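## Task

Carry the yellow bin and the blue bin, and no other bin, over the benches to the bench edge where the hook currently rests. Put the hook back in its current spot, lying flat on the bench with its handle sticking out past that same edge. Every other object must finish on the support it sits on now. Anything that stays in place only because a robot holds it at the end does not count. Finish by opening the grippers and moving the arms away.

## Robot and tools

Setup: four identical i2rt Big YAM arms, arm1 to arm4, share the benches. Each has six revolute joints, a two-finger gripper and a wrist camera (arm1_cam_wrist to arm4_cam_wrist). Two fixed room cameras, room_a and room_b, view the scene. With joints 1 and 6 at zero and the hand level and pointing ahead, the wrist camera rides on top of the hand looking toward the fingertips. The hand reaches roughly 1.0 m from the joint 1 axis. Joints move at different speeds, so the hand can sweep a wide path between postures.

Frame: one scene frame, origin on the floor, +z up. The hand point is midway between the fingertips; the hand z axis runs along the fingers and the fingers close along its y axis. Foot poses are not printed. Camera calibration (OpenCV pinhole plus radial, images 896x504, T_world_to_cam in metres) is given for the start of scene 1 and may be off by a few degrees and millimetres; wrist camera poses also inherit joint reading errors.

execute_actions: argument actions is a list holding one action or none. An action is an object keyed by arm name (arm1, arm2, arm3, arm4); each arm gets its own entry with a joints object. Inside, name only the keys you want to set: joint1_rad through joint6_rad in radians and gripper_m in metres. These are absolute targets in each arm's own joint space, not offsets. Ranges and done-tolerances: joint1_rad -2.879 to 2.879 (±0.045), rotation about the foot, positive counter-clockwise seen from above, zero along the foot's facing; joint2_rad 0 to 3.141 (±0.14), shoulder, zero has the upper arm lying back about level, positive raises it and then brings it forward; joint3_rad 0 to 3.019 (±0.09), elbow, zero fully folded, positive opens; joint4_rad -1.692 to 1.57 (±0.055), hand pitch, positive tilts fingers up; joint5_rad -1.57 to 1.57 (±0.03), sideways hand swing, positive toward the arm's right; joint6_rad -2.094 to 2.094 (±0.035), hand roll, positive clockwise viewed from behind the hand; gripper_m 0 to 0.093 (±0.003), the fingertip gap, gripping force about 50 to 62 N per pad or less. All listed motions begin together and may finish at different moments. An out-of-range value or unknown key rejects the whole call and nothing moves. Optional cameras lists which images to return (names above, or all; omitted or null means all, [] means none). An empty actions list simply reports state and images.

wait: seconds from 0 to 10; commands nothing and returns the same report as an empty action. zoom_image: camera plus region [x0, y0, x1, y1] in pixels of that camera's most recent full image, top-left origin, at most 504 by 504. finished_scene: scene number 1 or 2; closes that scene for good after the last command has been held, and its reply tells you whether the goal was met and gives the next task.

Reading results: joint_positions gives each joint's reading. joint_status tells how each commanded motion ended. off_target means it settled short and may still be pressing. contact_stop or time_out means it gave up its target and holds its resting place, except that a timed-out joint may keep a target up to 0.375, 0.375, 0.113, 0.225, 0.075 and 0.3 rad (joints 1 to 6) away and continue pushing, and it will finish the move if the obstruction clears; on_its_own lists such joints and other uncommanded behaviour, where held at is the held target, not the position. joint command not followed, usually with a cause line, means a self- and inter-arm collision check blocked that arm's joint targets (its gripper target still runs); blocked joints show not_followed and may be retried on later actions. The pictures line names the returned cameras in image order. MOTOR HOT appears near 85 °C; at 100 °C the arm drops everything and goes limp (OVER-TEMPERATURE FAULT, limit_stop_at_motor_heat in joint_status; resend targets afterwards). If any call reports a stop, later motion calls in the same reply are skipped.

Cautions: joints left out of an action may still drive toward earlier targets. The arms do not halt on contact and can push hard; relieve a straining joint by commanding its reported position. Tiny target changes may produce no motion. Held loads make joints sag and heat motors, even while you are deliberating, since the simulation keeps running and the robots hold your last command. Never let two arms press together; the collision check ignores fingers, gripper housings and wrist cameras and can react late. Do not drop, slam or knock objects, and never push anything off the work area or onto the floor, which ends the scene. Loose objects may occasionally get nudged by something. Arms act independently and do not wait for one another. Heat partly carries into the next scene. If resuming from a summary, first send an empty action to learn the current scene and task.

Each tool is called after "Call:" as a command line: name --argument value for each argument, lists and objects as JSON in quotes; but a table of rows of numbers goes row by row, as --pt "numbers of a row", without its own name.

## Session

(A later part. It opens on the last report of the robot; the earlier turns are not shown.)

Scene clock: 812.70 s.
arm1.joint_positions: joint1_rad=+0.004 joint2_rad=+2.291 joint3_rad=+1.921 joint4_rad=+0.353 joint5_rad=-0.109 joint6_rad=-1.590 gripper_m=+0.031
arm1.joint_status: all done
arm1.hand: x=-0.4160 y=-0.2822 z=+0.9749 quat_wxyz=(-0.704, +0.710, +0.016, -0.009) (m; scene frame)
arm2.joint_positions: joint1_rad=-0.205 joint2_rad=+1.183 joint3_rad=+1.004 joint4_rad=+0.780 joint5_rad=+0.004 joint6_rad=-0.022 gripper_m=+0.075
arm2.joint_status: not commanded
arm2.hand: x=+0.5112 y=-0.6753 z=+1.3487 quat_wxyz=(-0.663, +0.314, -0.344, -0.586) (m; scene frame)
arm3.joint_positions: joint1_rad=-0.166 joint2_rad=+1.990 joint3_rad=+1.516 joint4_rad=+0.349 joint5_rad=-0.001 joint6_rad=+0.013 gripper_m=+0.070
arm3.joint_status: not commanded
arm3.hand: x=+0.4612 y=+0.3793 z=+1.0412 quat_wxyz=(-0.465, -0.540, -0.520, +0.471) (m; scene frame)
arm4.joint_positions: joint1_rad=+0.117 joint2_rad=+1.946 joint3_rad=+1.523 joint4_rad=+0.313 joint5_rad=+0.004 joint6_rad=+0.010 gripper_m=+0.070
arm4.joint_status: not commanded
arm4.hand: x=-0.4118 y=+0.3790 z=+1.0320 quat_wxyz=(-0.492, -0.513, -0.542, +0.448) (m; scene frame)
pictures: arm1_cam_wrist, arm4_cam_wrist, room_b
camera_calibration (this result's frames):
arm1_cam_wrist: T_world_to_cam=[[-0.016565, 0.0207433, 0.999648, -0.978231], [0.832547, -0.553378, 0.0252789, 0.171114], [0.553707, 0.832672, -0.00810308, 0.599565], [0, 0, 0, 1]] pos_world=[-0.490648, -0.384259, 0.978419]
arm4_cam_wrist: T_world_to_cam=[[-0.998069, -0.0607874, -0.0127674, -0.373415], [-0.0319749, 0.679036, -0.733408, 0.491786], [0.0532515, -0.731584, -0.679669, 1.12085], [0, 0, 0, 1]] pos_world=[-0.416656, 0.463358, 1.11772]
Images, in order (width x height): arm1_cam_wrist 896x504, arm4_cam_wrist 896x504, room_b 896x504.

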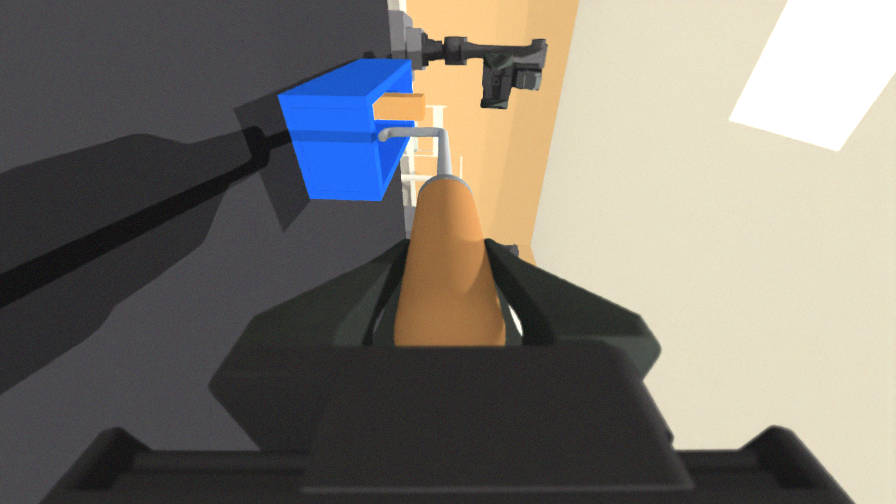

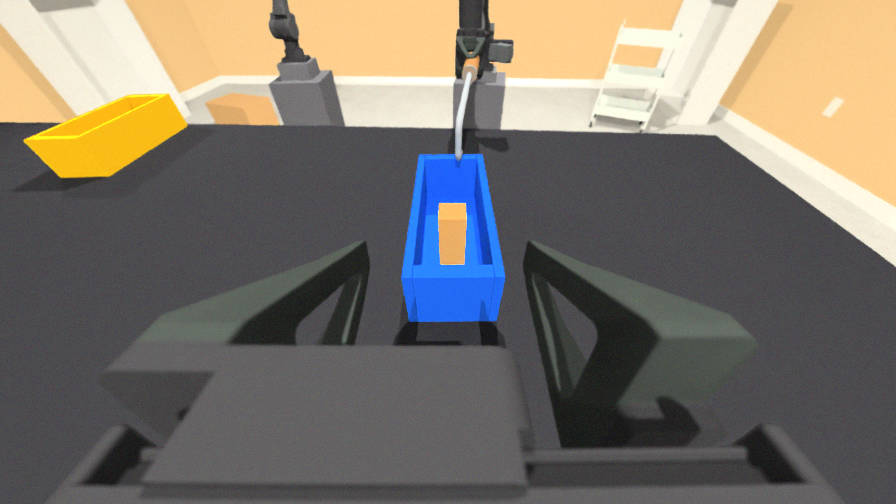

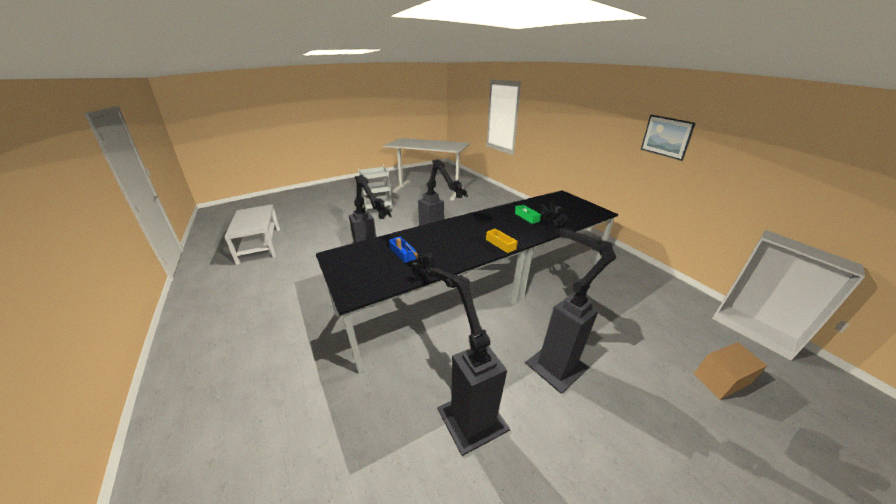

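Call:
execute_actions --actions '[{"arm1":{"joints":{"joint2_rad":2.38,"joint3_rad":2.19,"joint4_rad":0.28}}}]' --cameras '["arm1_cam_wrist","arm4_cam_wrist"]'

Scene clock: 853.53 s.
arm1.joint_positions: joint1_rad=+0.004 joint2_rad=+2.384 joint3_rad=+2.097 joint4_rad=+0.266 joint5_rad=-0.109 joint6_rad=-1.592 gripper_m=+0.031
arm1.joint_status: joint3_rad time_out (moved +0.176 of +0.269); the others done
arm1.on_its_own: joint3_rad reads +2.097 and still pushes toward +2.190 since a time_out
arm1.hand: x=-0.4141 y=-0.2512 z=+0.9755 quat_wxyz=(-0.703, +0.711, +0.017, -0.009) (m; scene frame)
arm2.joint_positions: joint1_rad=-0.205 joint2_rad=+1.183 joint3_rad=+1.004 joint4_rad=+0.780 joint5_rad=+0.004 joint6_rad=-0.022 gripper_m=+0.075
arm2.joint_status: not commanded
arm2.hand: x=+0.5112 y=-0.6753 z=+1.3487 quat_wxyz=(-0.663, +0.314, -0.344, -0.586) (m; scene frame)
arm3.joint_positions: joint1_rad=-0.166 joint2_rad=+1.990 joint3_rad=+1.516 joint4_rad=+0.349 joint5_rad=-0.001 joint6_rad=+0.013 gripper_m=+0.070
arm3.joint_status: not commanded
arm3.hand: x=+0.4612 y=+0.3793 z=+1.0412 quat_wxyz=(-0.465, -0.540, -0.520, +0.471) (m; scene frame)
arm4.joint_positions: joint1_rad=+0.117 joint2_rad=+1.946 joint3_rad=+1.523 joint4_rad=+0.313 joint5_rad=+0.004 joint6_rad=+0.010 gripper_m=+0.070
arm4.joint_status: not commanded
arm4.hand: x=-0.4118 y=+0.3790 z=+1.0320 quat_wxyz=(-0.492, -0.513, -0.542, +0.448) (m; scene frame)
pictures: arm1_cam_wrist, arm4_cam_wrist
camera_calibration (this result's frames):
arm1_cam_wrist: T_world_to_cam=[[-0.0182334, 0.0240869, 0.999544, -0.979178], [0.832739, -0.552931, 0.0285151, 0.183728], [0.553366, 0.832879, -0.00997625, 0.574394], [0, 0, 0, 1]] pos_world=[-0.488701, -0.353226, 0.979222]
arm4_cam_wrist: T_world_to_cam=[[-0.998069, -0.0607874, -0.0127674, -0.373415], [-0.0319749, 0.679036, -0.733408, 0.491786], [0.0532515, -0.731584, -0.679669, 1.12085], [0, 0, 0, 1]] pos_world=[-0.416656, 0.463358, 1.11772]
Images, in order (width x height): arm1_cam_wrist 896x504, arm4_cam_wrist 896x504.

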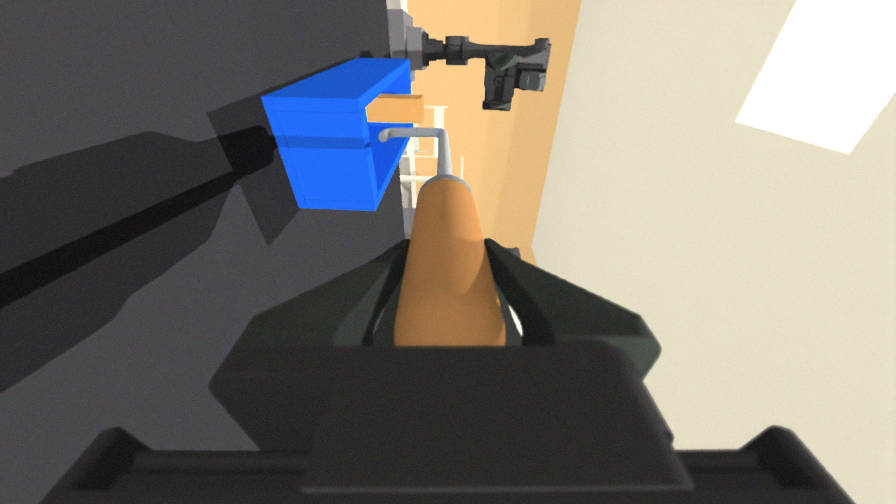

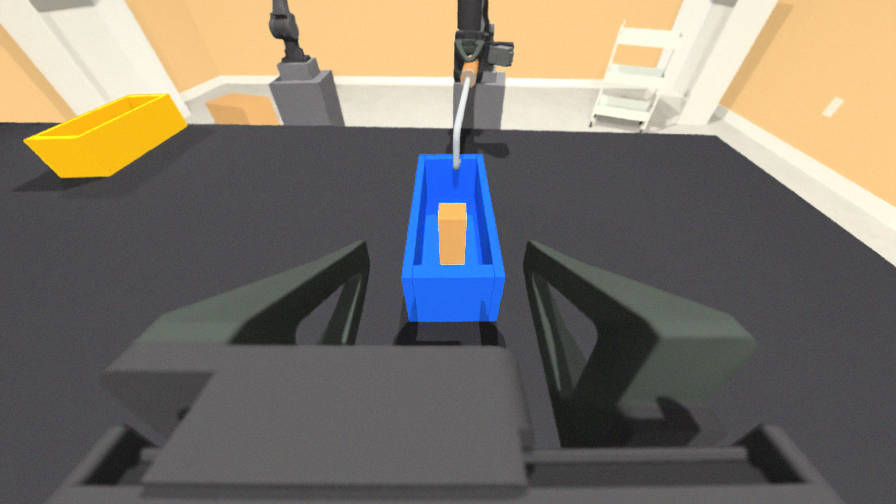

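Call:
execute_actions --actions '[{"arm1":{"joints":{"joint2_rad":2.46,"joint4_rad":0.395}}}]' --cameras '["arm1_cam_wrist","arm4_cam_wrist"]'

Scene clock: 860.10 s.
arm1.joint_positions: joint1_rad=+0.004 joint2_rad=+2.477 joint3_rad=+2.112 joint4_rad=+0.341 joint5_rad=-0.109 joint6_rad=-1.592 gripper_m=+0.031
arm1.joint_status: all done
arm1.hand: x=-0.4139 y=-0.2421 z=+0.9155 quat_wxyz=(-0.702, +0.712, +0.017, -0.009) (m; scene frame)
arm2.joint_positions: joint1_rad=-0.205 joint2_rad=+1.183 joint3_rad=+1.004 joint4_rad=+0.780 joint5_rad=+0.004 joint6_rad=-0.022 gripper_m=+0.075
arm2.joint_status: not commanded
arm2.hand: x=+0.5112 y=-0.6753 z=+1.3487 quat_wxyz=(-0.663, +0.314, -0.344, -0.586) (m; scene frame)
arm3.joint_positions: joint1_rad=-0.166 joint2_rad=+1.990 joint3_rad=+1.516 joint4_rad=+0.349 joint5_rad=-0.001 joint6_rad=+0.013 gripper_m=+0.070
arm3.joint_status: not commanded
arm3.hand: x=+0.4612 y=+0.3793 z=+1.0412 quat_wxyz=(-0.465, -0.540, -0.520, +0.471) (m; scene frame)
arm4.joint_positions: joint1_rad=+0.117 joint2_rad=+1.946 joint3_rad=+1.523 joint4_rad=+0.313 joint5_rad=+0.004 joint6_rad=+0.010 gripper_m=+0.070
arm4.joint_status: not commanded
arm4.hand: x=-0.4118 y=+0.3790 z=+1.0320 quat_wxyz=(-0.492, -0.513, -0.542, +0.448) (m; scene frame)
pictures: arm1_cam_wrist, arm4_cam_wrist
camera_calibration (this result's frames):
arm1_cam_wrist: T_world_to_cam=[[-0.0179576, 0.027889, 0.99945, -0.918319], [0.832764, -0.552793, 0.030388, 0.188663], [0.553336, 0.832852, -0.0132981, 0.569132], [0, 0, 0, 1]] pos_world=[-0.488524, -0.3441, 0.919649]
arm4_cam_wrist: T_world_to_cam=[[-0.998069, -0.0607874, -0.0127674, -0.373415], [-0.0319749, 0.679036, -0.733408, 0.491786], [0.0532515, -0.731584, -0.679669, 1.12085], [0, 0, 0, 1]] pos_world=[-0.416656, 0.463358, 1.11772]
Images, in order (width x height): arm1_cam_wrist 896x504, arm4_cam_wrist 896x504.

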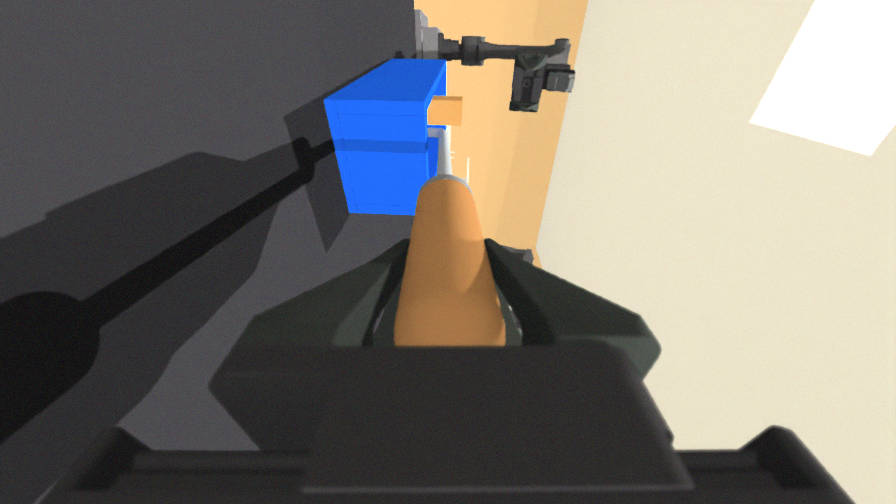

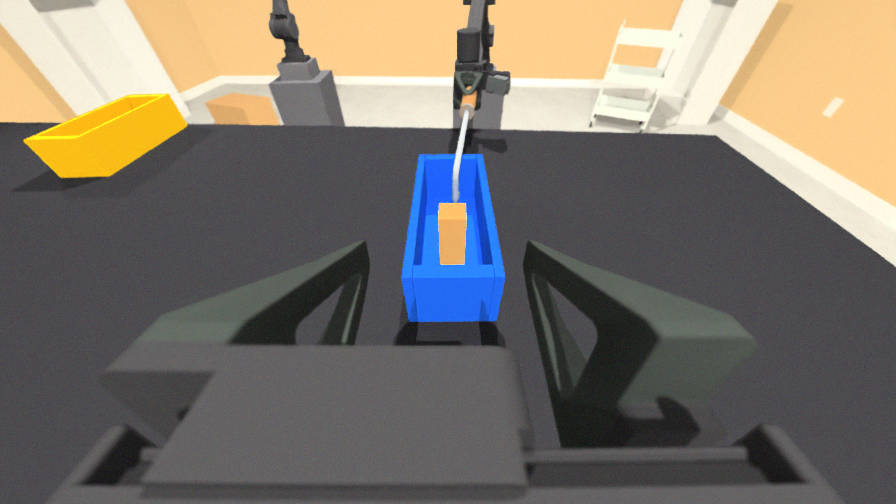

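Call:
execute_actions --actions '[{"arm1":{"joints":{"joint2_rad":2.19,"joint3_rad":1.70,"joint4_rad":0.605}}}]' --cameras '["arm1_cam_wrist","arm4_cam_wrist"]'

Scene clock: 879.37 s.
arm1.joint_positions: joint1_rad=+0.004 joint2_rad=+2.203 joint3_rad=+1.681 joint4_rad=+0.567 joint5_rad=-0.109 joint6_rad=-1.592 gripper_m=+0.031
arm1.joint_status: all done
arm1.hand: x=-0.4199 y=-0.3295 z=+0.9628 quat_wxyz=(-0.726, +0.688, +0.019, -0.006) (m; scene frame)
arm2.joint_positions: joint1_rad=-0.205 joint2_rad=+1.183 joint3_rad=+1.004 joint4_rad=+0.780 joint5_rad=+0.004 joint6_rad=-0.022 gripper_m=+0.075
arm2.joint_status: not commanded
arm2.hand: x=+0.5112 y=-0.6753 z=+1.3487 quat_wxyz=(-0.663, +0.314, -0.344, -0.586) (m; scene frame)
arm3.joint_positions: joint1_rad=-0.166 joint2_rad=+1.990 joint3_rad=+1.516 joint4_rad=+0.349 joint5_rad=-0.001 joint6_rad=+0.013 gripper_m=+0.070
arm3.joint_status: not commanded
arm3.hand: x=+0.4612 y=+0.3793 z=+1.0412 quat_wxyz=(-0.465, -0.540, -0.520, +0.471) (m; scene frame)
arm4.joint_positions: joint1_rad=+0.117 joint2_rad=+1.946 joint3_rad=+1.523 joint4_rad=+0.313 joint5_rad=+0.004 joint6_rad=+0.010 gripper_m=+0.070
arm4.joint_status: not commanded
arm4.hand: x=-0.4118 y=+0.3790 z=+1.0320 quat_wxyz=(-0.492, -0.513, -0.542, +0.448) (m; scene frame)
pictures: arm1_cam_wrist, arm4_cam_wrist
camera_calibration (this result's frames):
arm1_cam_wrist: T_world_to_cam=[[-0.0229682, -0.0409328, 0.998898, -0.987514], [0.832385, -0.554186, -0.00356988, 0.175943], [0.553721, 0.831386, 0.0468005, 0.587702], [0, 0, 0, 1]] pos_world=[-0.494557, -0.431524, 0.959549]
arm4_cam_wrist: T_world_to_cam=[[-0.998069, -0.0607874, -0.0127674, -0.373415], [-0.0319749, 0.679036, -0.733408, 0.491786], [0.0532515, -0.731584, -0.679669, 1.12085], [0, 0, 0, 1]] pos_world=[-0.416656, 0.463358, 1.11772]
Images, in order (width x height): arm1_cam_wrist 896x504, arm4_cam_wrist 896x504.

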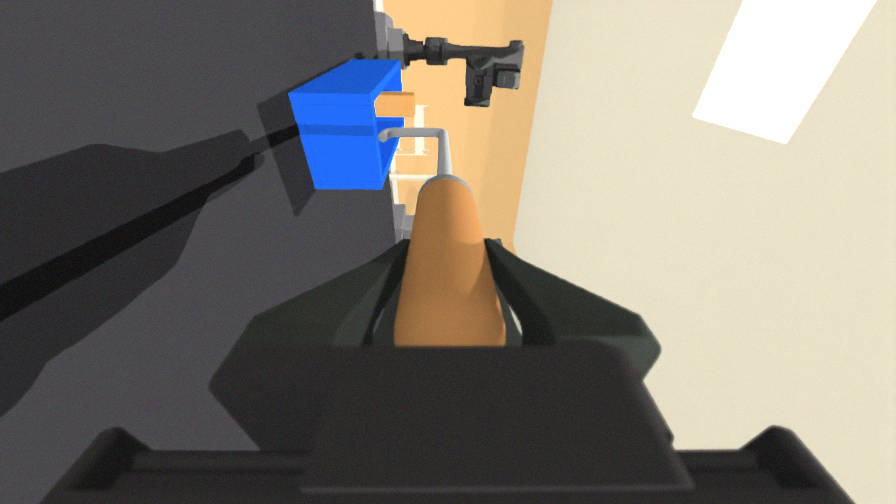

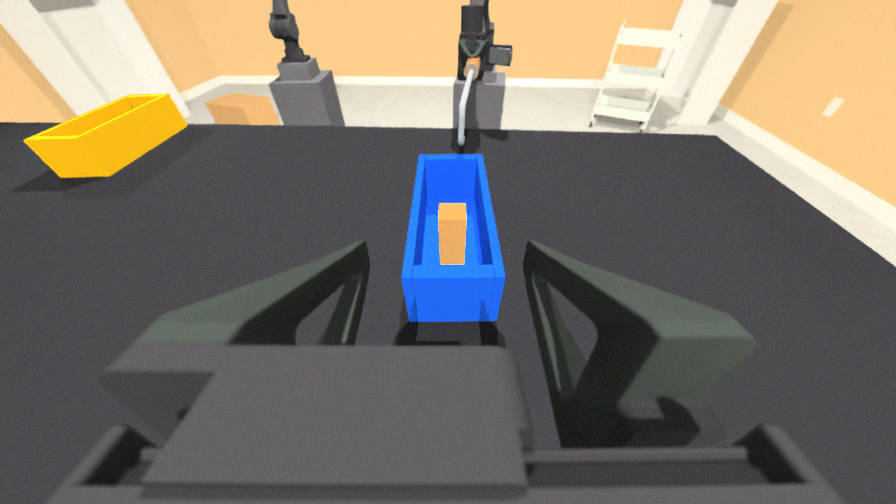

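Call:
execute_actions --actions '[{"arm1":{"joints":{"joint3_rad":2.16,"joint4_rad":0.36}}}]' --cameras '[]'

Scene clock: 888.50 s.
arm1.joint_positions: joint1_rad=+0.004 joint2_rad=+2.204 joint3_rad=+2.097 joint4_rad=+0.344 joint5_rad=-0.109 joint6_rad=-1.592 gripper_m=+0.031
arm1.joint_status: all done
arm1.hand: x=-0.4154 y=-0.2888 z=+1.1587 quat_wxyz=(-0.788, +0.615, +0.024, +0.001) (m; scene frame)
arm2.joint_positions: joint1_rad=-0.205 joint2_rad=+1.183 joint3_rad=+1.004 joint4_rad=+0.780 joint5_rad=+0.004 joint6_rad=-0.022 gripper_m=+0.075
arm2.joint_status: not commanded
arm2.hand: x=+0.5112 y=-0.6753 z=+1.3487 quat_wxyz=(-0.663, +0.314, -0.344, -0.586) (m; scene frame)
arm3.joint_positions: joint1_rad=-0.166 joint2_rad=+1.990 joint3_rad=+1.516 joint4_rad=+0.349 joint5_rad=-0.001 joint6_rad=+0.013 gripper_m=+0.070
arm3.joint_status: not commanded
arm3.hand: x=+0.4612 y=+0.3793 z=+1.0412 quat_wxyz=(-0.465, -0.540, -0.520, +0.471) (m; scene frame)
arm4.joint_positions: joint1_rad=+0.117 joint2_rad=+1.946 joint3_rad=+1.523 joint4_rad=+0.313 joint5_rad=+0.004 joint6_rad=+0.010 gripper_m=+0.070
arm4.joint_status: not commanded
arm4.hand: x=-0.4118 y=+0.3790 z=+1.0320 quat_wxyz=(-0.492, -0.513, -0.542, +0.448) (m; scene frame)
pictures: none
No camera images: the call's "cameras" was empty. Leave "cameras" out to get every camera's image.

Call:
execute_actions --actions '[{"arm1":{"joints":{"joint2_rad":2.44}}}]' --cameras '["arm1_cam_wrist","arm4_cam_wrist"]'

Scene clock: 893.40 s.
arm1.joint_positions: joint1_rad=+0.004 joint2_rad=+2.487 joint3_rad=+2.114 joint4_rad=+0.347 joint5_rad=-0.109 joint6_rad=-1.598 gripper_m=+0.031
arm1.joint_status: all done
arm1.hand: x=-0.4140 y=-0.2414 z=+0.9087 quat_wxyz=(-0.701, +0.713, +0.019, -0.007) (m; scene frame)
arm2.joint_positions: joint1_rad=-0.205 joint2_rad=+1.183 joint3_rad=+1.004 joint4_rad=+0.780 joint5_rad=+0.004 joint6_rad=-0.022 gripper_m=+0.075
arm2.joint_status: not commanded
arm2.hand: x=+0.5112 y=-0.6753 z=+1.3487 quat_wxyz=(-0.663, +0.314, -0.344, -0.586) (m; scene frame)
arm3.joint_positions: joint1_rad=-0.166 joint2_rad=+1.990 joint3_rad=+1.516 joint4_rad=+0.349 joint5_rad=-0.001 joint6_rad=+0.013 gripper_m=+0.070
arm3.joint_status: not commanded
arm3.hand: x=+0.4612 y=+0.3793 z=+1.0412 quat_wxyz=(-0.465, -0.540, -0.520, +0.471) (m; scene frame)
arm4.joint_positions: joint1_rad=+0.117 joint2_rad=+1.946 joint3_rad=+1.523 joint4_rad=+0.313 joint5_rad=+0.004 joint6_rad=+0.010 gripper_m=+0.070
arm4.joint_status: not commanded
arm4.hand: x=-0.4118 y=+0.3790 z=+1.0320 quat_wxyz=(-0.492, -0.513, -0.542, +0.448) (m; scene frame)
pictures: arm1_cam_wrist, arm4_cam_wrist
camera_calibration (this result's frames):
arm1_cam_wrist: T_world_to_cam=[[-0.0239222, 0.0295534, 0.999277, -0.91342], [0.832839, -0.552325, 0.0362726, 0.18409], [0.552997, 0.833105, -0.0114004, 0.566733], [0, 0, 0, 1]] pos_world=[-0.488571, -0.343476, 0.912543]
arm4_cam_wrist: T_world_to_cam=[[-0.998069, -0.0607874, -0.0127674, -0.373415], [-0.0319749, 0.679036, -0.733408, 0.491786], [0.0532515, -0.731584, -0.679669, 1.12085], [0, 0, 0, 1]] pos_world=[-0.416656, 0.463358, 1.11772]
Images, in order (width x height): arm1_cam_wrist 896x504, arm4_cam_wrist 896x504.

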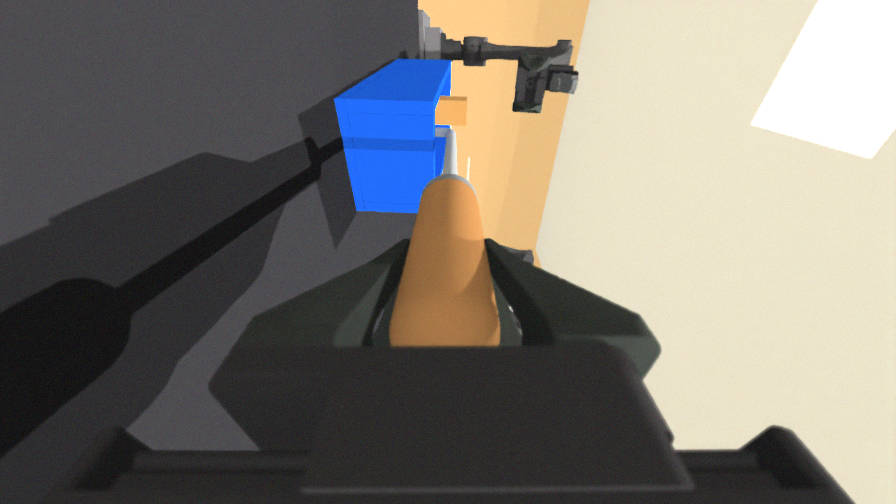

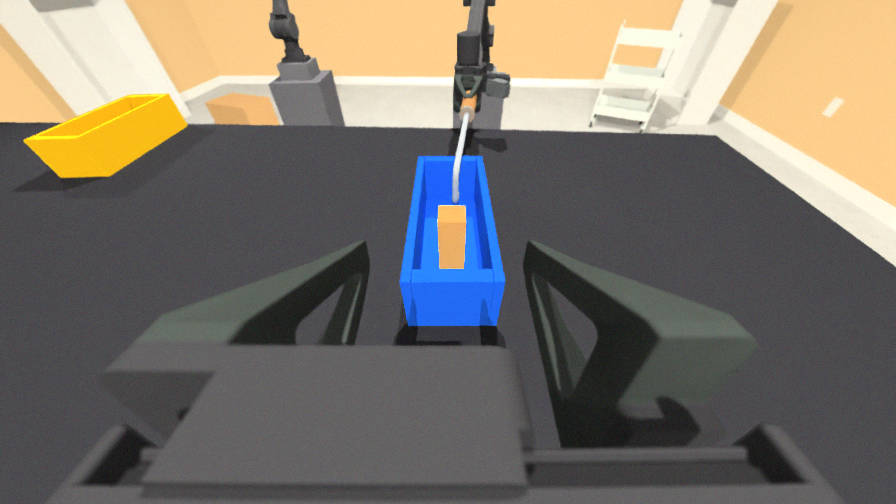

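Call:
execute_actions --actions '[{"arm1":{"joints":{"joint2_rad":2.325,"joint3_rad":1.885,"joint4_rad":0.51}}}]' --cameras '["arm1_cam_wrist","arm4_cam_wrist"]'

Scene clock: 898.80 s.
arm1.joint_positions: joint1_rad=+0.004 joint2_rad=+2.359 joint3_rad=+1.871 joint4_rad=+0.462 joint5_rad=-0.109 joint6_rad=-1.598 gripper_m=+0.031
arm1.joint_status: all done
arm1.hand: x=-0.4171 y=-0.2850 z=+0.9103 quat_wxyz=(-0.701, +0.713, +0.019, -0.007) (m; scene frame)
arm2.joint_positions: joint1_rad=-0.205 joint2_rad=+1.183 joint3_rad=+1.004 joint4_rad=+0.780 joint5_rad=+0.004 joint6_rad=-0.022 gripper_m=+0.075
arm2.joint_status: not commanded
arm2.hand: x=+0.5112 y=-0.6753 z=+1.3487 quat_wxyz=(-0.663, +0.314, -0.344, -0.586) (m; scene frame)
arm3.joint_positions: joint1_rad=-0.166 joint2_rad=+1.990 joint3_rad=+1.516 joint4_rad=+0.349 joint5_rad=-0.001 joint6_rad=+0.013 gripper_m=+0.070
arm3.joint_status: not commanded
arm3.hand: x=+0.4612 y=+0.3793 z=+1.0412 quat_wxyz=(-0.465, -0.540, -0.520, +0.471) (m; scene frame)
arm4.joint_positions: joint1_rad=+0.117 joint2_rad=+1.946 joint3_rad=+1.523 joint4_rad=+0.313 joint5_rad=+0.004 joint6_rad=+0.010 gripper_m=+0.070
arm4.joint_status: not commanded
arm4.hand: x=-0.4118 y=+0.3790 z=+1.0320 quat_wxyz=(-0.492, -0.513, -0.542, +0.448) (m; scene frame)
pictures: arm1_cam_wrist, arm4_cam_wrist
camera_calibration (this result's frames):
arm1_cam_wrist: T_world_to_cam=[[-0.023867, 0.0303136, 0.999255, -0.913574], [0.832845, -0.552292, 0.0366468, 0.162265], [0.552992, 0.833099, -0.0120649, 0.605398], [0, 0, 0, 1]] pos_world=[-0.491726, -0.387046, 0.914251]
arm4_cam_wrist: T_world_to_cam=[[-0.998069, -0.0607874, -0.0127674, -0.373415], [-0.0319749, 0.679036, -0.733408, 0.491786], [0.0532515, -0.731584, -0.679669, 1.12085], [0, 0, 0, 1]] pos_world=[-0.416656, 0.463358, 1.11772]
Images, in order (width x height): arm1_cam_wrist 896x504, arm4_cam_wrist 896x504.

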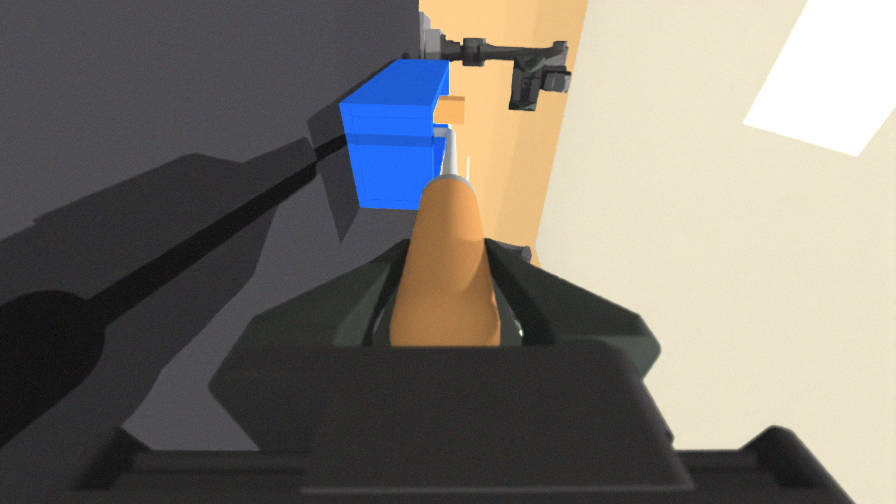

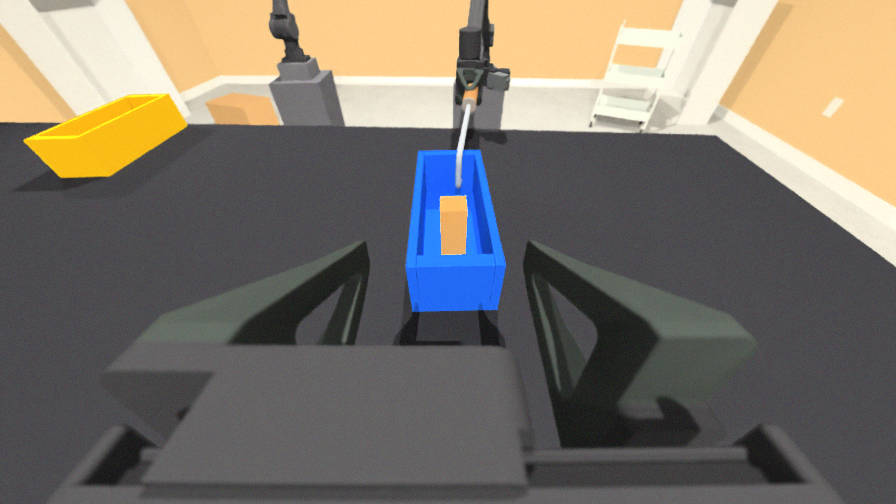

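Call:
execute_actions --actions '[{"arm1":{"joints":{"joint2_rad":2.185,"joint3_rad":1.614,"joint4_rad":0.65}}}]' --cameras '["arm4_cam_wrist"]'

Call:
execute_actions --actions '[{"arm1":{"joints":{"joint2_rad":2.042,"joint3_rad":1.347,"joint4_rad":0.775}}}]' --cameras '["arm4_cam_wrist"]'

Call:
execute_actions --actions '[{"arm1":{"joints":{"joint2_rad":1.893,"joint3_rad":1.078,"joint4_rad":0.895}}}]' --cameras '["arm1_cam_wrist","arm4_cam_wrist"]'

Scene clock: 909.60 s.
arm1.joint_positions: joint1_rad=+0.004 joint2_rad=+2.226 joint3_rad=+1.604 joint4_rad=+0.599 joint5_rad=-0.109 joint6_rad=-1.598 gripper_m=+0.031
arm1.joint_status: all done
arm1.hand: x=-0.4214 y=-0.3434 z=+0.9080 quat_wxyz=(-0.702, +0.712, +0.019, -0.007) (m; scene frame)
arm2.joint_positions: joint1_rad=-0.205 joint2_rad=+1.183 joint3_rad=+1.004 joint4_rad=+0.780 joint5_rad=+0.004 joint6_rad=-0.022 gripper_m=+0.075
arm2.joint_status: not commanded
arm2.hand: x=+0.5112 y=-0.6753 z=+1.3487 quat_wxyz=(-0.663, +0.314, -0.344, -0.586) (m; scene frame)
arm3.joint_positions: joint1_rad=-0.166 joint2_rad=+1.990 joint3_rad=+1.516 joint4_rad=+0.349 joint5_rad=-0.001 joint6_rad=+0.013 gripper_m=+0.070
arm3.joint_status: not commanded
arm3.hand: x=+0.4612 y=+0.3793 z=+1.0412 quat_wxyz=(-0.465, -0.540, -0.520, +0.471) (m; scene frame)
arm4.joint_positions: joint1_rad=+0.117 joint2_rad=+1.946 joint3_rad=+1.523 joint4_rad=+0.313 joint5_rad=+0.004 joint6_rad=+0.010 gripper_m=+0.070
arm4.joint_status: not commanded
arm4.hand: x=-0.4118 y=+0.3790 z=+1.0320 quat_wxyz=(-0.492, -0.513, -0.542, +0.448) (m; scene frame)
pictures: arm4_cam_wrist
camera_calibration (this result's frames):
arm4_cam_wrist: T_world_to_cam=[[-0.998069, -0.0607874, -0.0127674, -0.373415], [-0.0319749, 0.679036, -0.733408, 0.491786], [0.0532515, -0.731584, -0.679669, 1.12085], [0, 0, 0, 1]] pos_world=[-0.416656, 0.463358, 1.11772]
Images, in order (width x height): arm4_cam_wrist 896x504.

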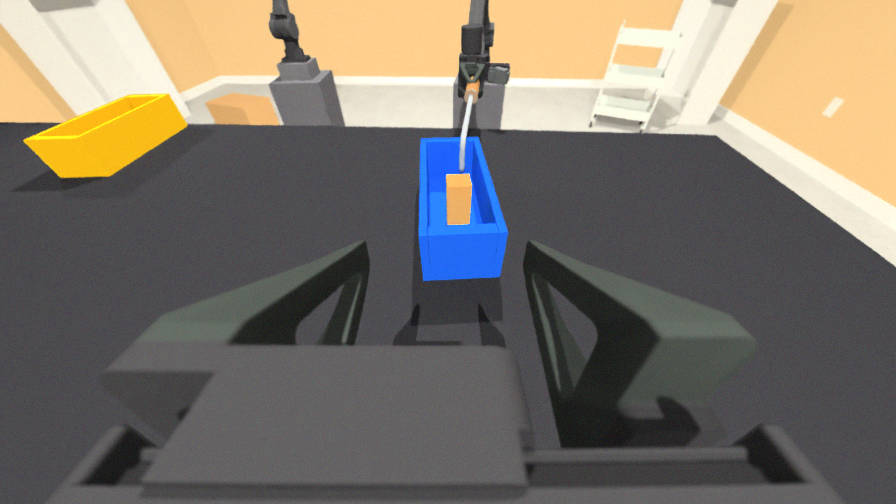

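Scene clock: 910.67 s.
arm1.joint_positions: joint1_rad=+0.004 joint2_rad=+2.075 joint3_rad=+1.337 joint4_rad=+0.725 joint5_rad=-0.109 joint6_rad=-1.598 gripper_m=+0.031
arm1.joint_status: all done
arm1.hand: x=-0.4264 y=-0.4133 z=+0.9151 quat_wxyz=(-0.706, +0.708, +0.019, -0.006) (m; scene frame)
arm2.joint_positions: joint1_rad=-0.205 joint2_rad=+1.183 joint3_rad=+1.004 joint4_rad=+0.780 joint5_rad=+0.004 joint6_rad=-0.022 gripper_m=+0.075
arm2.joint_status: not commanded
arm2.hand: x=+0.5112 y=-0.6753 z=+1.3487 quat_wxyz=(-0.663, +0.314, -0.344, -0.586) (m; scene frame)
arm3.joint_positions: joint1_rad=-0.166 joint2_rad=+1.990 joint3_rad=+1.516 joint4_rad=+0.349 joint5_rad=-0.001 joint6_rad=+0.013 gripper_m=+0.070
arm3.joint_status: not commanded
arm3.hand: x=+0.4612 y=+0.3793 z=+1.0412 quat_wxyz=(-0.465, -0.540, -0.520, +0.471) (m; scene frame)
arm4.joint_positions: joint1_rad=+0.117 joint2_rad=+1.946 joint3_rad=+1.523 joint4_rad=+0.313 joint5_rad=+0.004 joint6_rad=+0.010 gripper_m=+0.070
arm4.joint_status: not commanded
arm4.hand: x=-0.4118 y=+0.3790 z=+1.0320 quat_wxyz=(-0.492, -0.513, -0.542, +0.448) (m; scene frame)
pictures: arm4_cam_wrist
camera_calibration (this result's frames):
arm4_cam_wrist: T_world_to_cam=[[-0.998069, -0.0607874, -0.0127674, -0.373415], [-0.0319749, 0.679036, -0.733408, 0.491786], [0.0532515, -0.731584, -0.679669, 1.12085], [0, 0, 0, 1]] pos_world=[-0.416656, 0.463358, 1.11772]
Images, in order (width x height): arm4_cam_wrist 896x504.

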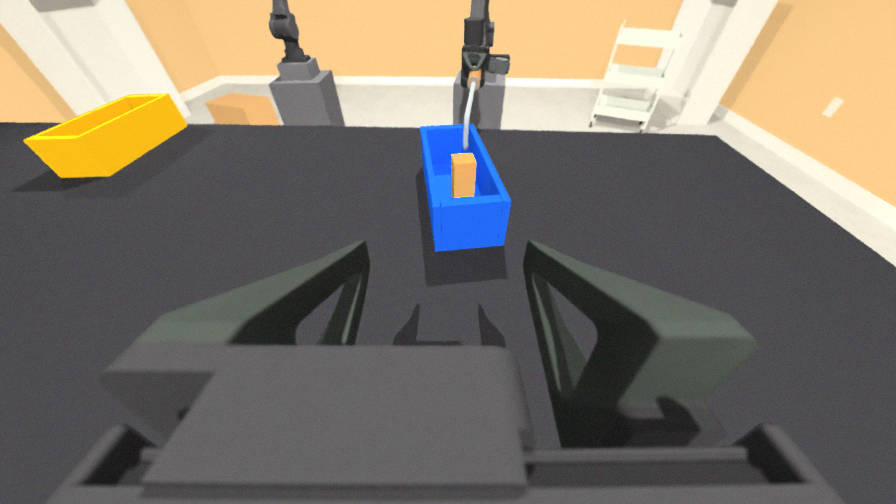

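Scene clock: 911.67 s.
arm1.joint_positions: joint1_rad=+0.004 joint2_rad=+1.922 joint3_rad=+1.069 joint4_rad=+0.845 joint5_rad=-0.109 joint6_rad=-1.598 gripper_m=+0.031
arm1.joint_status: all done
arm1.hand: x=-0.4322 y=-0.4928 z=+0.9181 quat_wxyz=(-0.707, +0.707, +0.020, -0.006) (m; scene frame)
arm2.joint_positions: joint1_rad=-0.205 joint2_rad=+1.183 joint3_rad=+1.004 joint4_rad=+0.780 joint5_rad=+0.004 joint6_rad=-0.022 gripper_m=+0.075
arm2.joint_status: not commanded
arm2.hand: x=+0.5112 y=-0.6753 z=+1.3487 quat_wxyz=(-0.663, +0.314, -0.344, -0.586) (m; scene frame)
arm3.joint_positions: joint1_rad=-0.166 joint2_rad=+1.990 joint3_rad=+1.516 joint4_rad=+0.349 joint5_rad=-0.001 joint6_rad=+0.013 gripper_m=+0.070
arm3.joint_status: not commanded
arm3.hand: x=+0.4612 y=+0.3793 z=+1.0412 quat_wxyz=(-0.465, -0.540, -0.520, +0.471) (m; scene frame)
arm4.joint_positions: joint1_rad=+0.117 joint2_rad=+1.946 joint3_rad=+1.523 joint4_rad=+0.313 joint5_rad=+0.004 joint6_rad=+0.010 gripper_m=+0.070
arm4.joint_status: not commanded
arm4.hand: x=-0.4118 y=+0.3790 z=+1.0320 quat_wxyz=(-0.492, -0.513, -0.542, +0.448) (m; scene frame)
pictures: arm1_cam_wrist, arm4_cam_wrist
camera_calibration (this result's frames):
arm1_cam_wrist: T_world_to_cam=[[-0.0252192, 0.0116849, 0.999614, -0.925482], [0.832717, -0.553017, 0.027473, 0.0677551], [0.553124, 0.833088, 0.0042164, 0.772047], [0, 0, 0, 1]] pos_world=[-0.506798, -0.594899, 0.920008]
arm4_cam_wrist: T_world_to_cam=[[-0.998069, -0.0607874, -0.0127674, -0.373415], [-0.0319749, 0.679036, -0.733408, 0.491786], [0.0532515, -0.731584, -0.679669, 1.12085], [0, 0, 0, 1]] pos_world=[-0.416656, 0.463358, 1.11772]
Images, in order (width x height): arm1_cam_wrist 896x504, arm4_cam_wrist 896x504.

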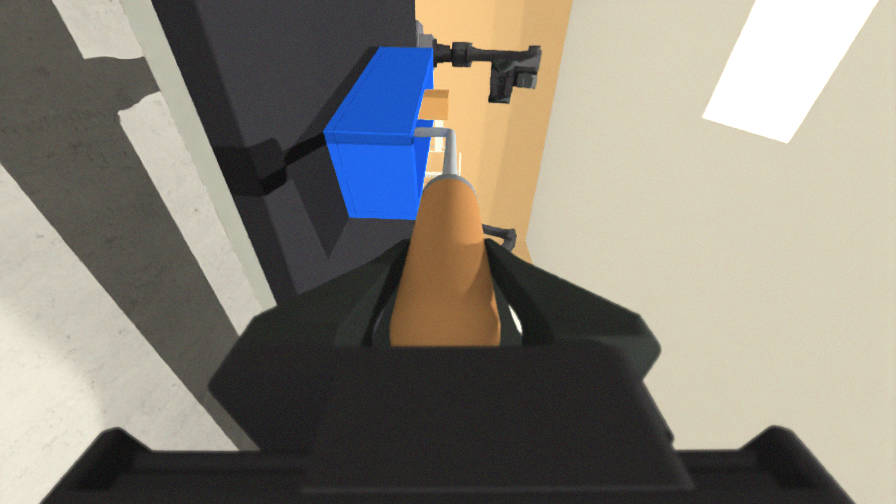

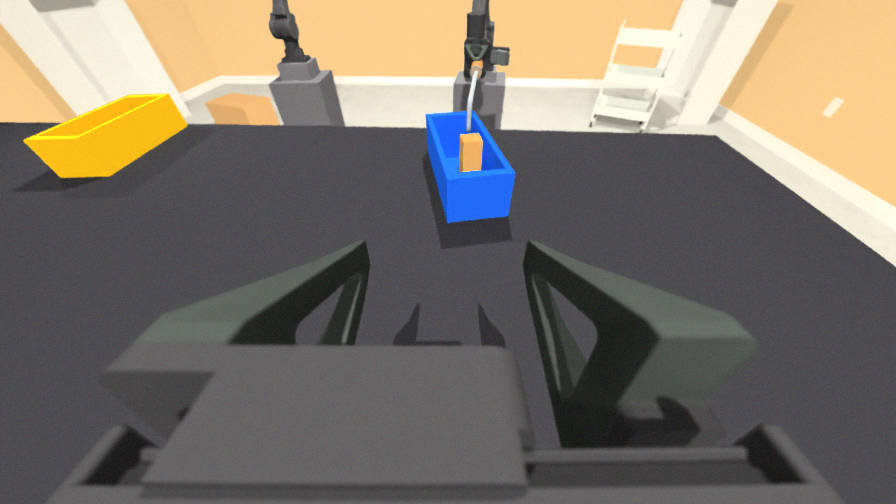

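Call:
execute_actions --actions '[{"arm1":{"joints":{"joint1_rad":0.05,"joint2_rad":1.80,"joint3_rad":0.89,"joint4_rad":1.0}}}]' --cameras '["arm1_cam_wrist","arm4_cam_wrist"]'

Scene clock: 917.93 s.
arm1.joint_positions: joint1_rad=+0.049 joint2_rad=+1.836 joint3_rad=+0.879 joint4_rad=+0.945 joint5_rad=-0.110 joint6_rad=-1.598 gripper_m=+0.031
arm1.joint_status: all done
arm1.hand: x=-0.4664 y=-0.5524 z=+0.9083 quat_wxyz=(-0.706, +0.707, +0.036, -0.023) (m; scene frame)
arm2.joint_positions: joint1_rad=-0.205 joint2_rad=+1.183 joint3_rad=+1.004 joint4_rad=+0.780 joint5_rad=+0.004 joint6_rad=-0.022 gripper_m=+0.075
arm2.joint_status: not commanded
arm2.hand: x=+0.5112 y=-0.6753 z=+1.3487 quat_wxyz=(-0.663, +0.314, -0.344, -0.586) (m; scene frame)
arm3.joint_positions: joint1_rad=-0.166 joint2_rad=+1.990 joint3_rad=+1.516 joint4_rad=+0.349 joint5_rad=-0.001 joint6_rad=+0.013 gripper_m=+0.070
arm3.joint_status: not commanded
arm3.hand: x=+0.4612 y=+0.3793 z=+1.0412 quat_wxyz=(-0.465, -0.540, -0.520, +0.471) (m; scene frame)
arm4.joint_positions: joint1_rad=+0.117 joint2_rad=+1.946 joint3_rad=+1.523 joint4_rad=+0.313 joint5_rad=+0.004 joint6_rad=+0.010 gripper_m=+0.070
arm4.joint_status: not commanded
arm4.hand: x=-0.4118 y=+0.3790 z=+1.0320 quat_wxyz=(-0.492, -0.513, -0.542, +0.448) (m; scene frame)
pictures: arm1_cam_wrist, arm4_cam_wrist
camera_calibration (this result's frames):
arm1_cam_wrist: T_world_to_cam=[[-0.0260254, 0.0131866, 0.999574, -0.915337], [0.857546, -0.513583, 0.0291028, 0.0954576], [0.513748, 0.857939, 0.00205811, 0.838023], [0, 0, 0, 1]] pos_world=[-0.536214, -0.657877, 0.910445]
arm4_cam_wrist: T_world_to_cam=[[-0.998069, -0.0607874, -0.0127674, -0.373415], [-0.0319749, 0.679036, -0.733408, 0.491786], [0.0532515, -0.731584, -0.679669, 1.12085], [0, 0, 0, 1]] pos_world=[-0.416656, 0.463358, 1.11772]
Images, in order (width x height): arm1_cam_wrist 896x504, arm4_cam_wrist 896x504.

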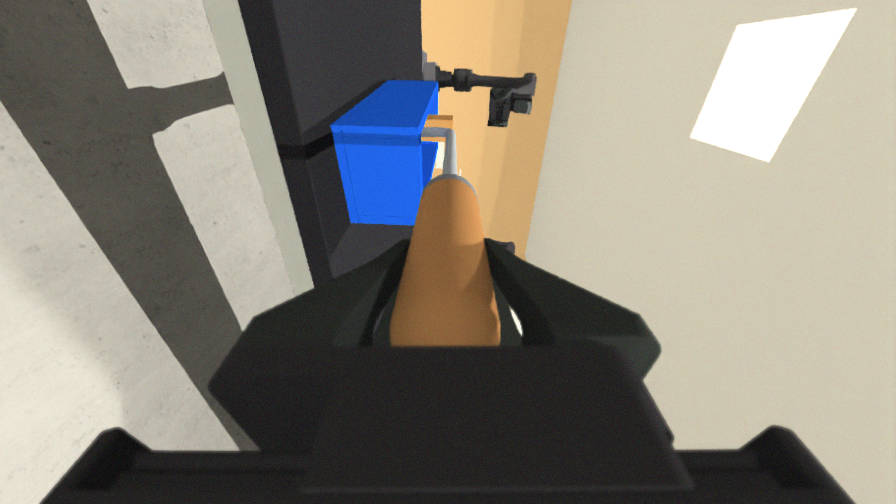

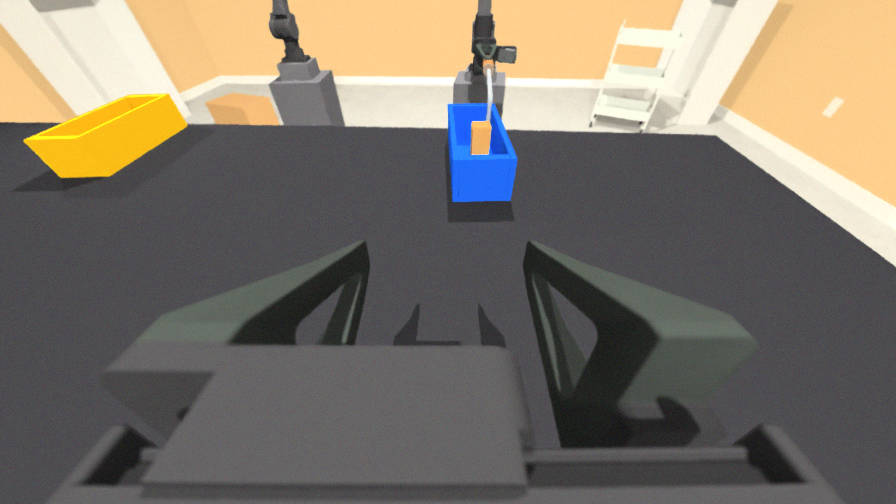

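Call:
zoom_image --camera "arm1_cam_wrist" --region '[240, 60, 480, 260]'

Region (240, 60, 480, 260) of arm1_cam_wrist's 896x504 image, scaled by 2.100, with more detail than that image has.

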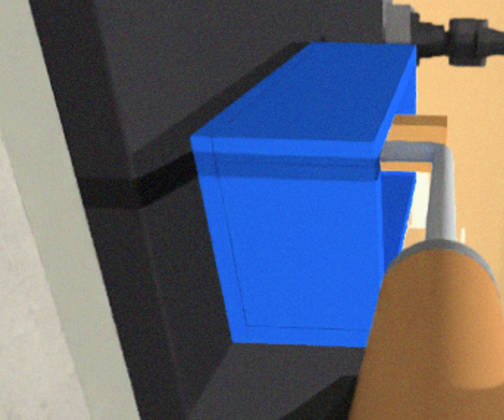

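Call:
execute_actions --actions '[{"arm1":{"joints":{"joint1_rad":0.078,"joint2_rad":1.712,"joint3_rad":0.725,"joint4_rad":1.065}}}]' --cameras '["arm1_cam_wrist","arm4_cam_wrist","room_b"]'

Scene clock: 928.53 s.
arm1.joint_positions: joint1_rad=+0.071 joint2_rad=+1.743 joint3_rad=+0.714 joint4_rad=+1.011 joint5_rad=-0.108 joint6_rad=-1.598 gripper_m=+0.031
arm1.joint_status: all done
arm1.hand: x=-0.4809 y=-0.6086 z=+0.9049 quat_wxyz=(-0.704, +0.709, +0.043, -0.030) (m; scene frame)
arm2.joint_positions: joint1_rad=-0.205 joint2_rad=+1.183 joint3_rad=+1.004 joint4_rad=+0.780 joint5_rad=+0.004 joint6_rad=-0.022 gripper_m=+0.075
arm2.joint_status: not commanded
arm2.hand: x=+0.5112 y=-0.6753 z=+1.3487 quat_wxyz=(-0.663, +0.314, -0.344, -0.586) (m; scene frame)
arm3.joint_positions: joint1_rad=-0.166 joint2_rad=+1.990 joint3_rad=+1.516 joint4_rad=+0.349 joint5_rad=-0.001 joint6_rad=+0.013 gripper_m=+0.070
arm3.joint_status: not commanded
arm3.hand: x=+0.4612 y=+0.3793 z=+1.0412 quat_wxyz=(-0.465, -0.540, -0.520, +0.471) (m; scene frame)
arm4.joint_positions: joint1_rad=+0.117 joint2_rad=+1.946 joint3_rad=+1.523 joint4_rad=+0.313 joint5_rad=+0.004 joint6_rad=+0.010 gripper_m=+0.070
arm4.joint_status: not commanded
arm4.hand: x=-0.4118 y=+0.3790 z=+1.0320 quat_wxyz=(-0.492, -0.513, -0.542, +0.448) (m; scene frame)
pictures: arm1_cam_wrist, arm4_cam_wrist, room_b
camera_calibration (this result's frames):
arm1_cam_wrist: T_world_to_cam=[[-0.0264433, 0.0189837, 0.99947, -0.908232], [0.867773, -0.495904, 0.032378, 0.0917554], [0.496256, 0.86817, -0.0033602, 0.896376], [0, 0, 0, 1]] pos_world=[-0.548472, -0.715463, 0.907791]
arm4_cam_wrist: T_world_to_cam=[[-0.998069, -0.0607874, -0.0127674, -0.373415], [-0.0319749, 0.679036, -0.733408, 0.491786], [0.0532515, -0.731584, -0.679669, 1.12085], [0, 0, 0, 1]] pos_world=[-0.416656, 0.463358, 1.11772]
Images, in order (width x height): arm1_cam_wrist 896x504, arm4_cam_wrist 896x504, room_b 896x504.

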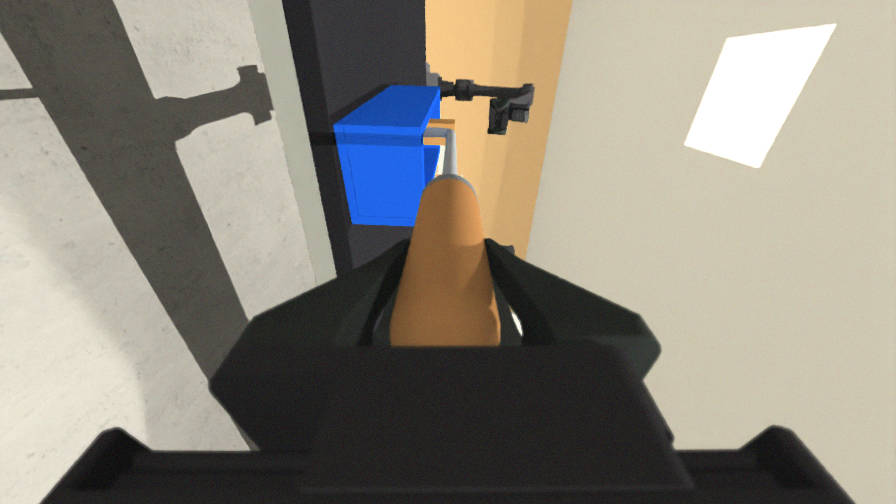

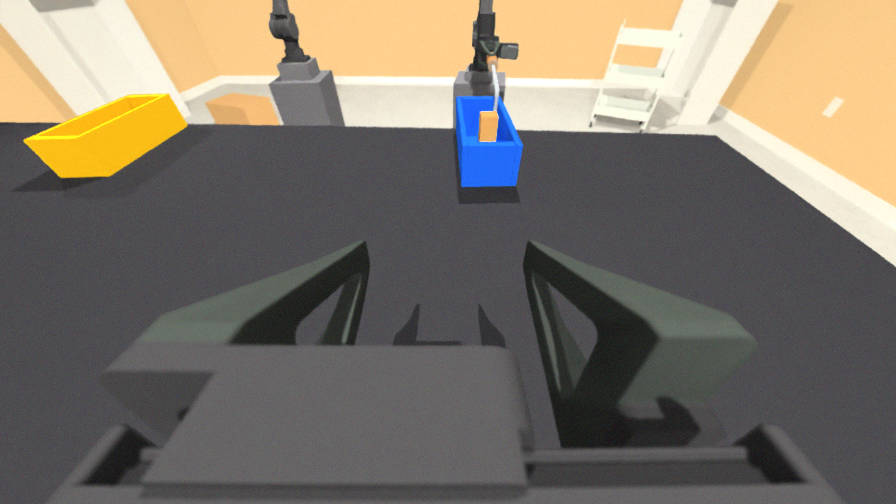

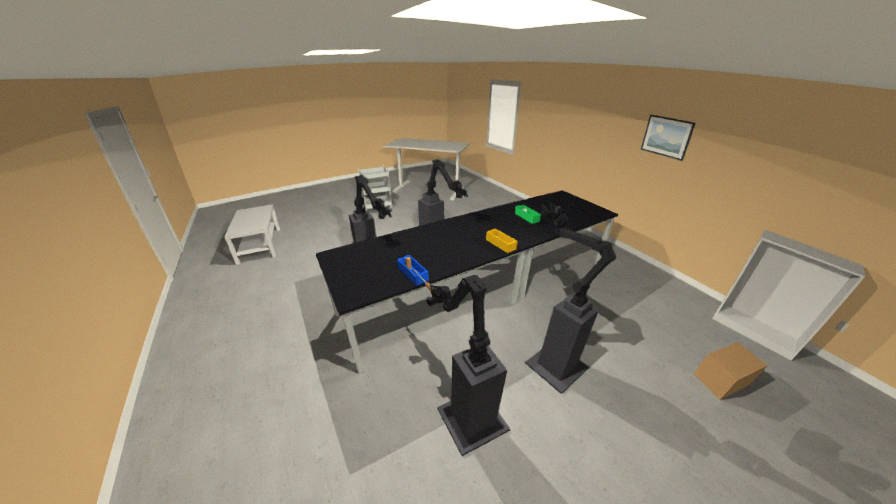

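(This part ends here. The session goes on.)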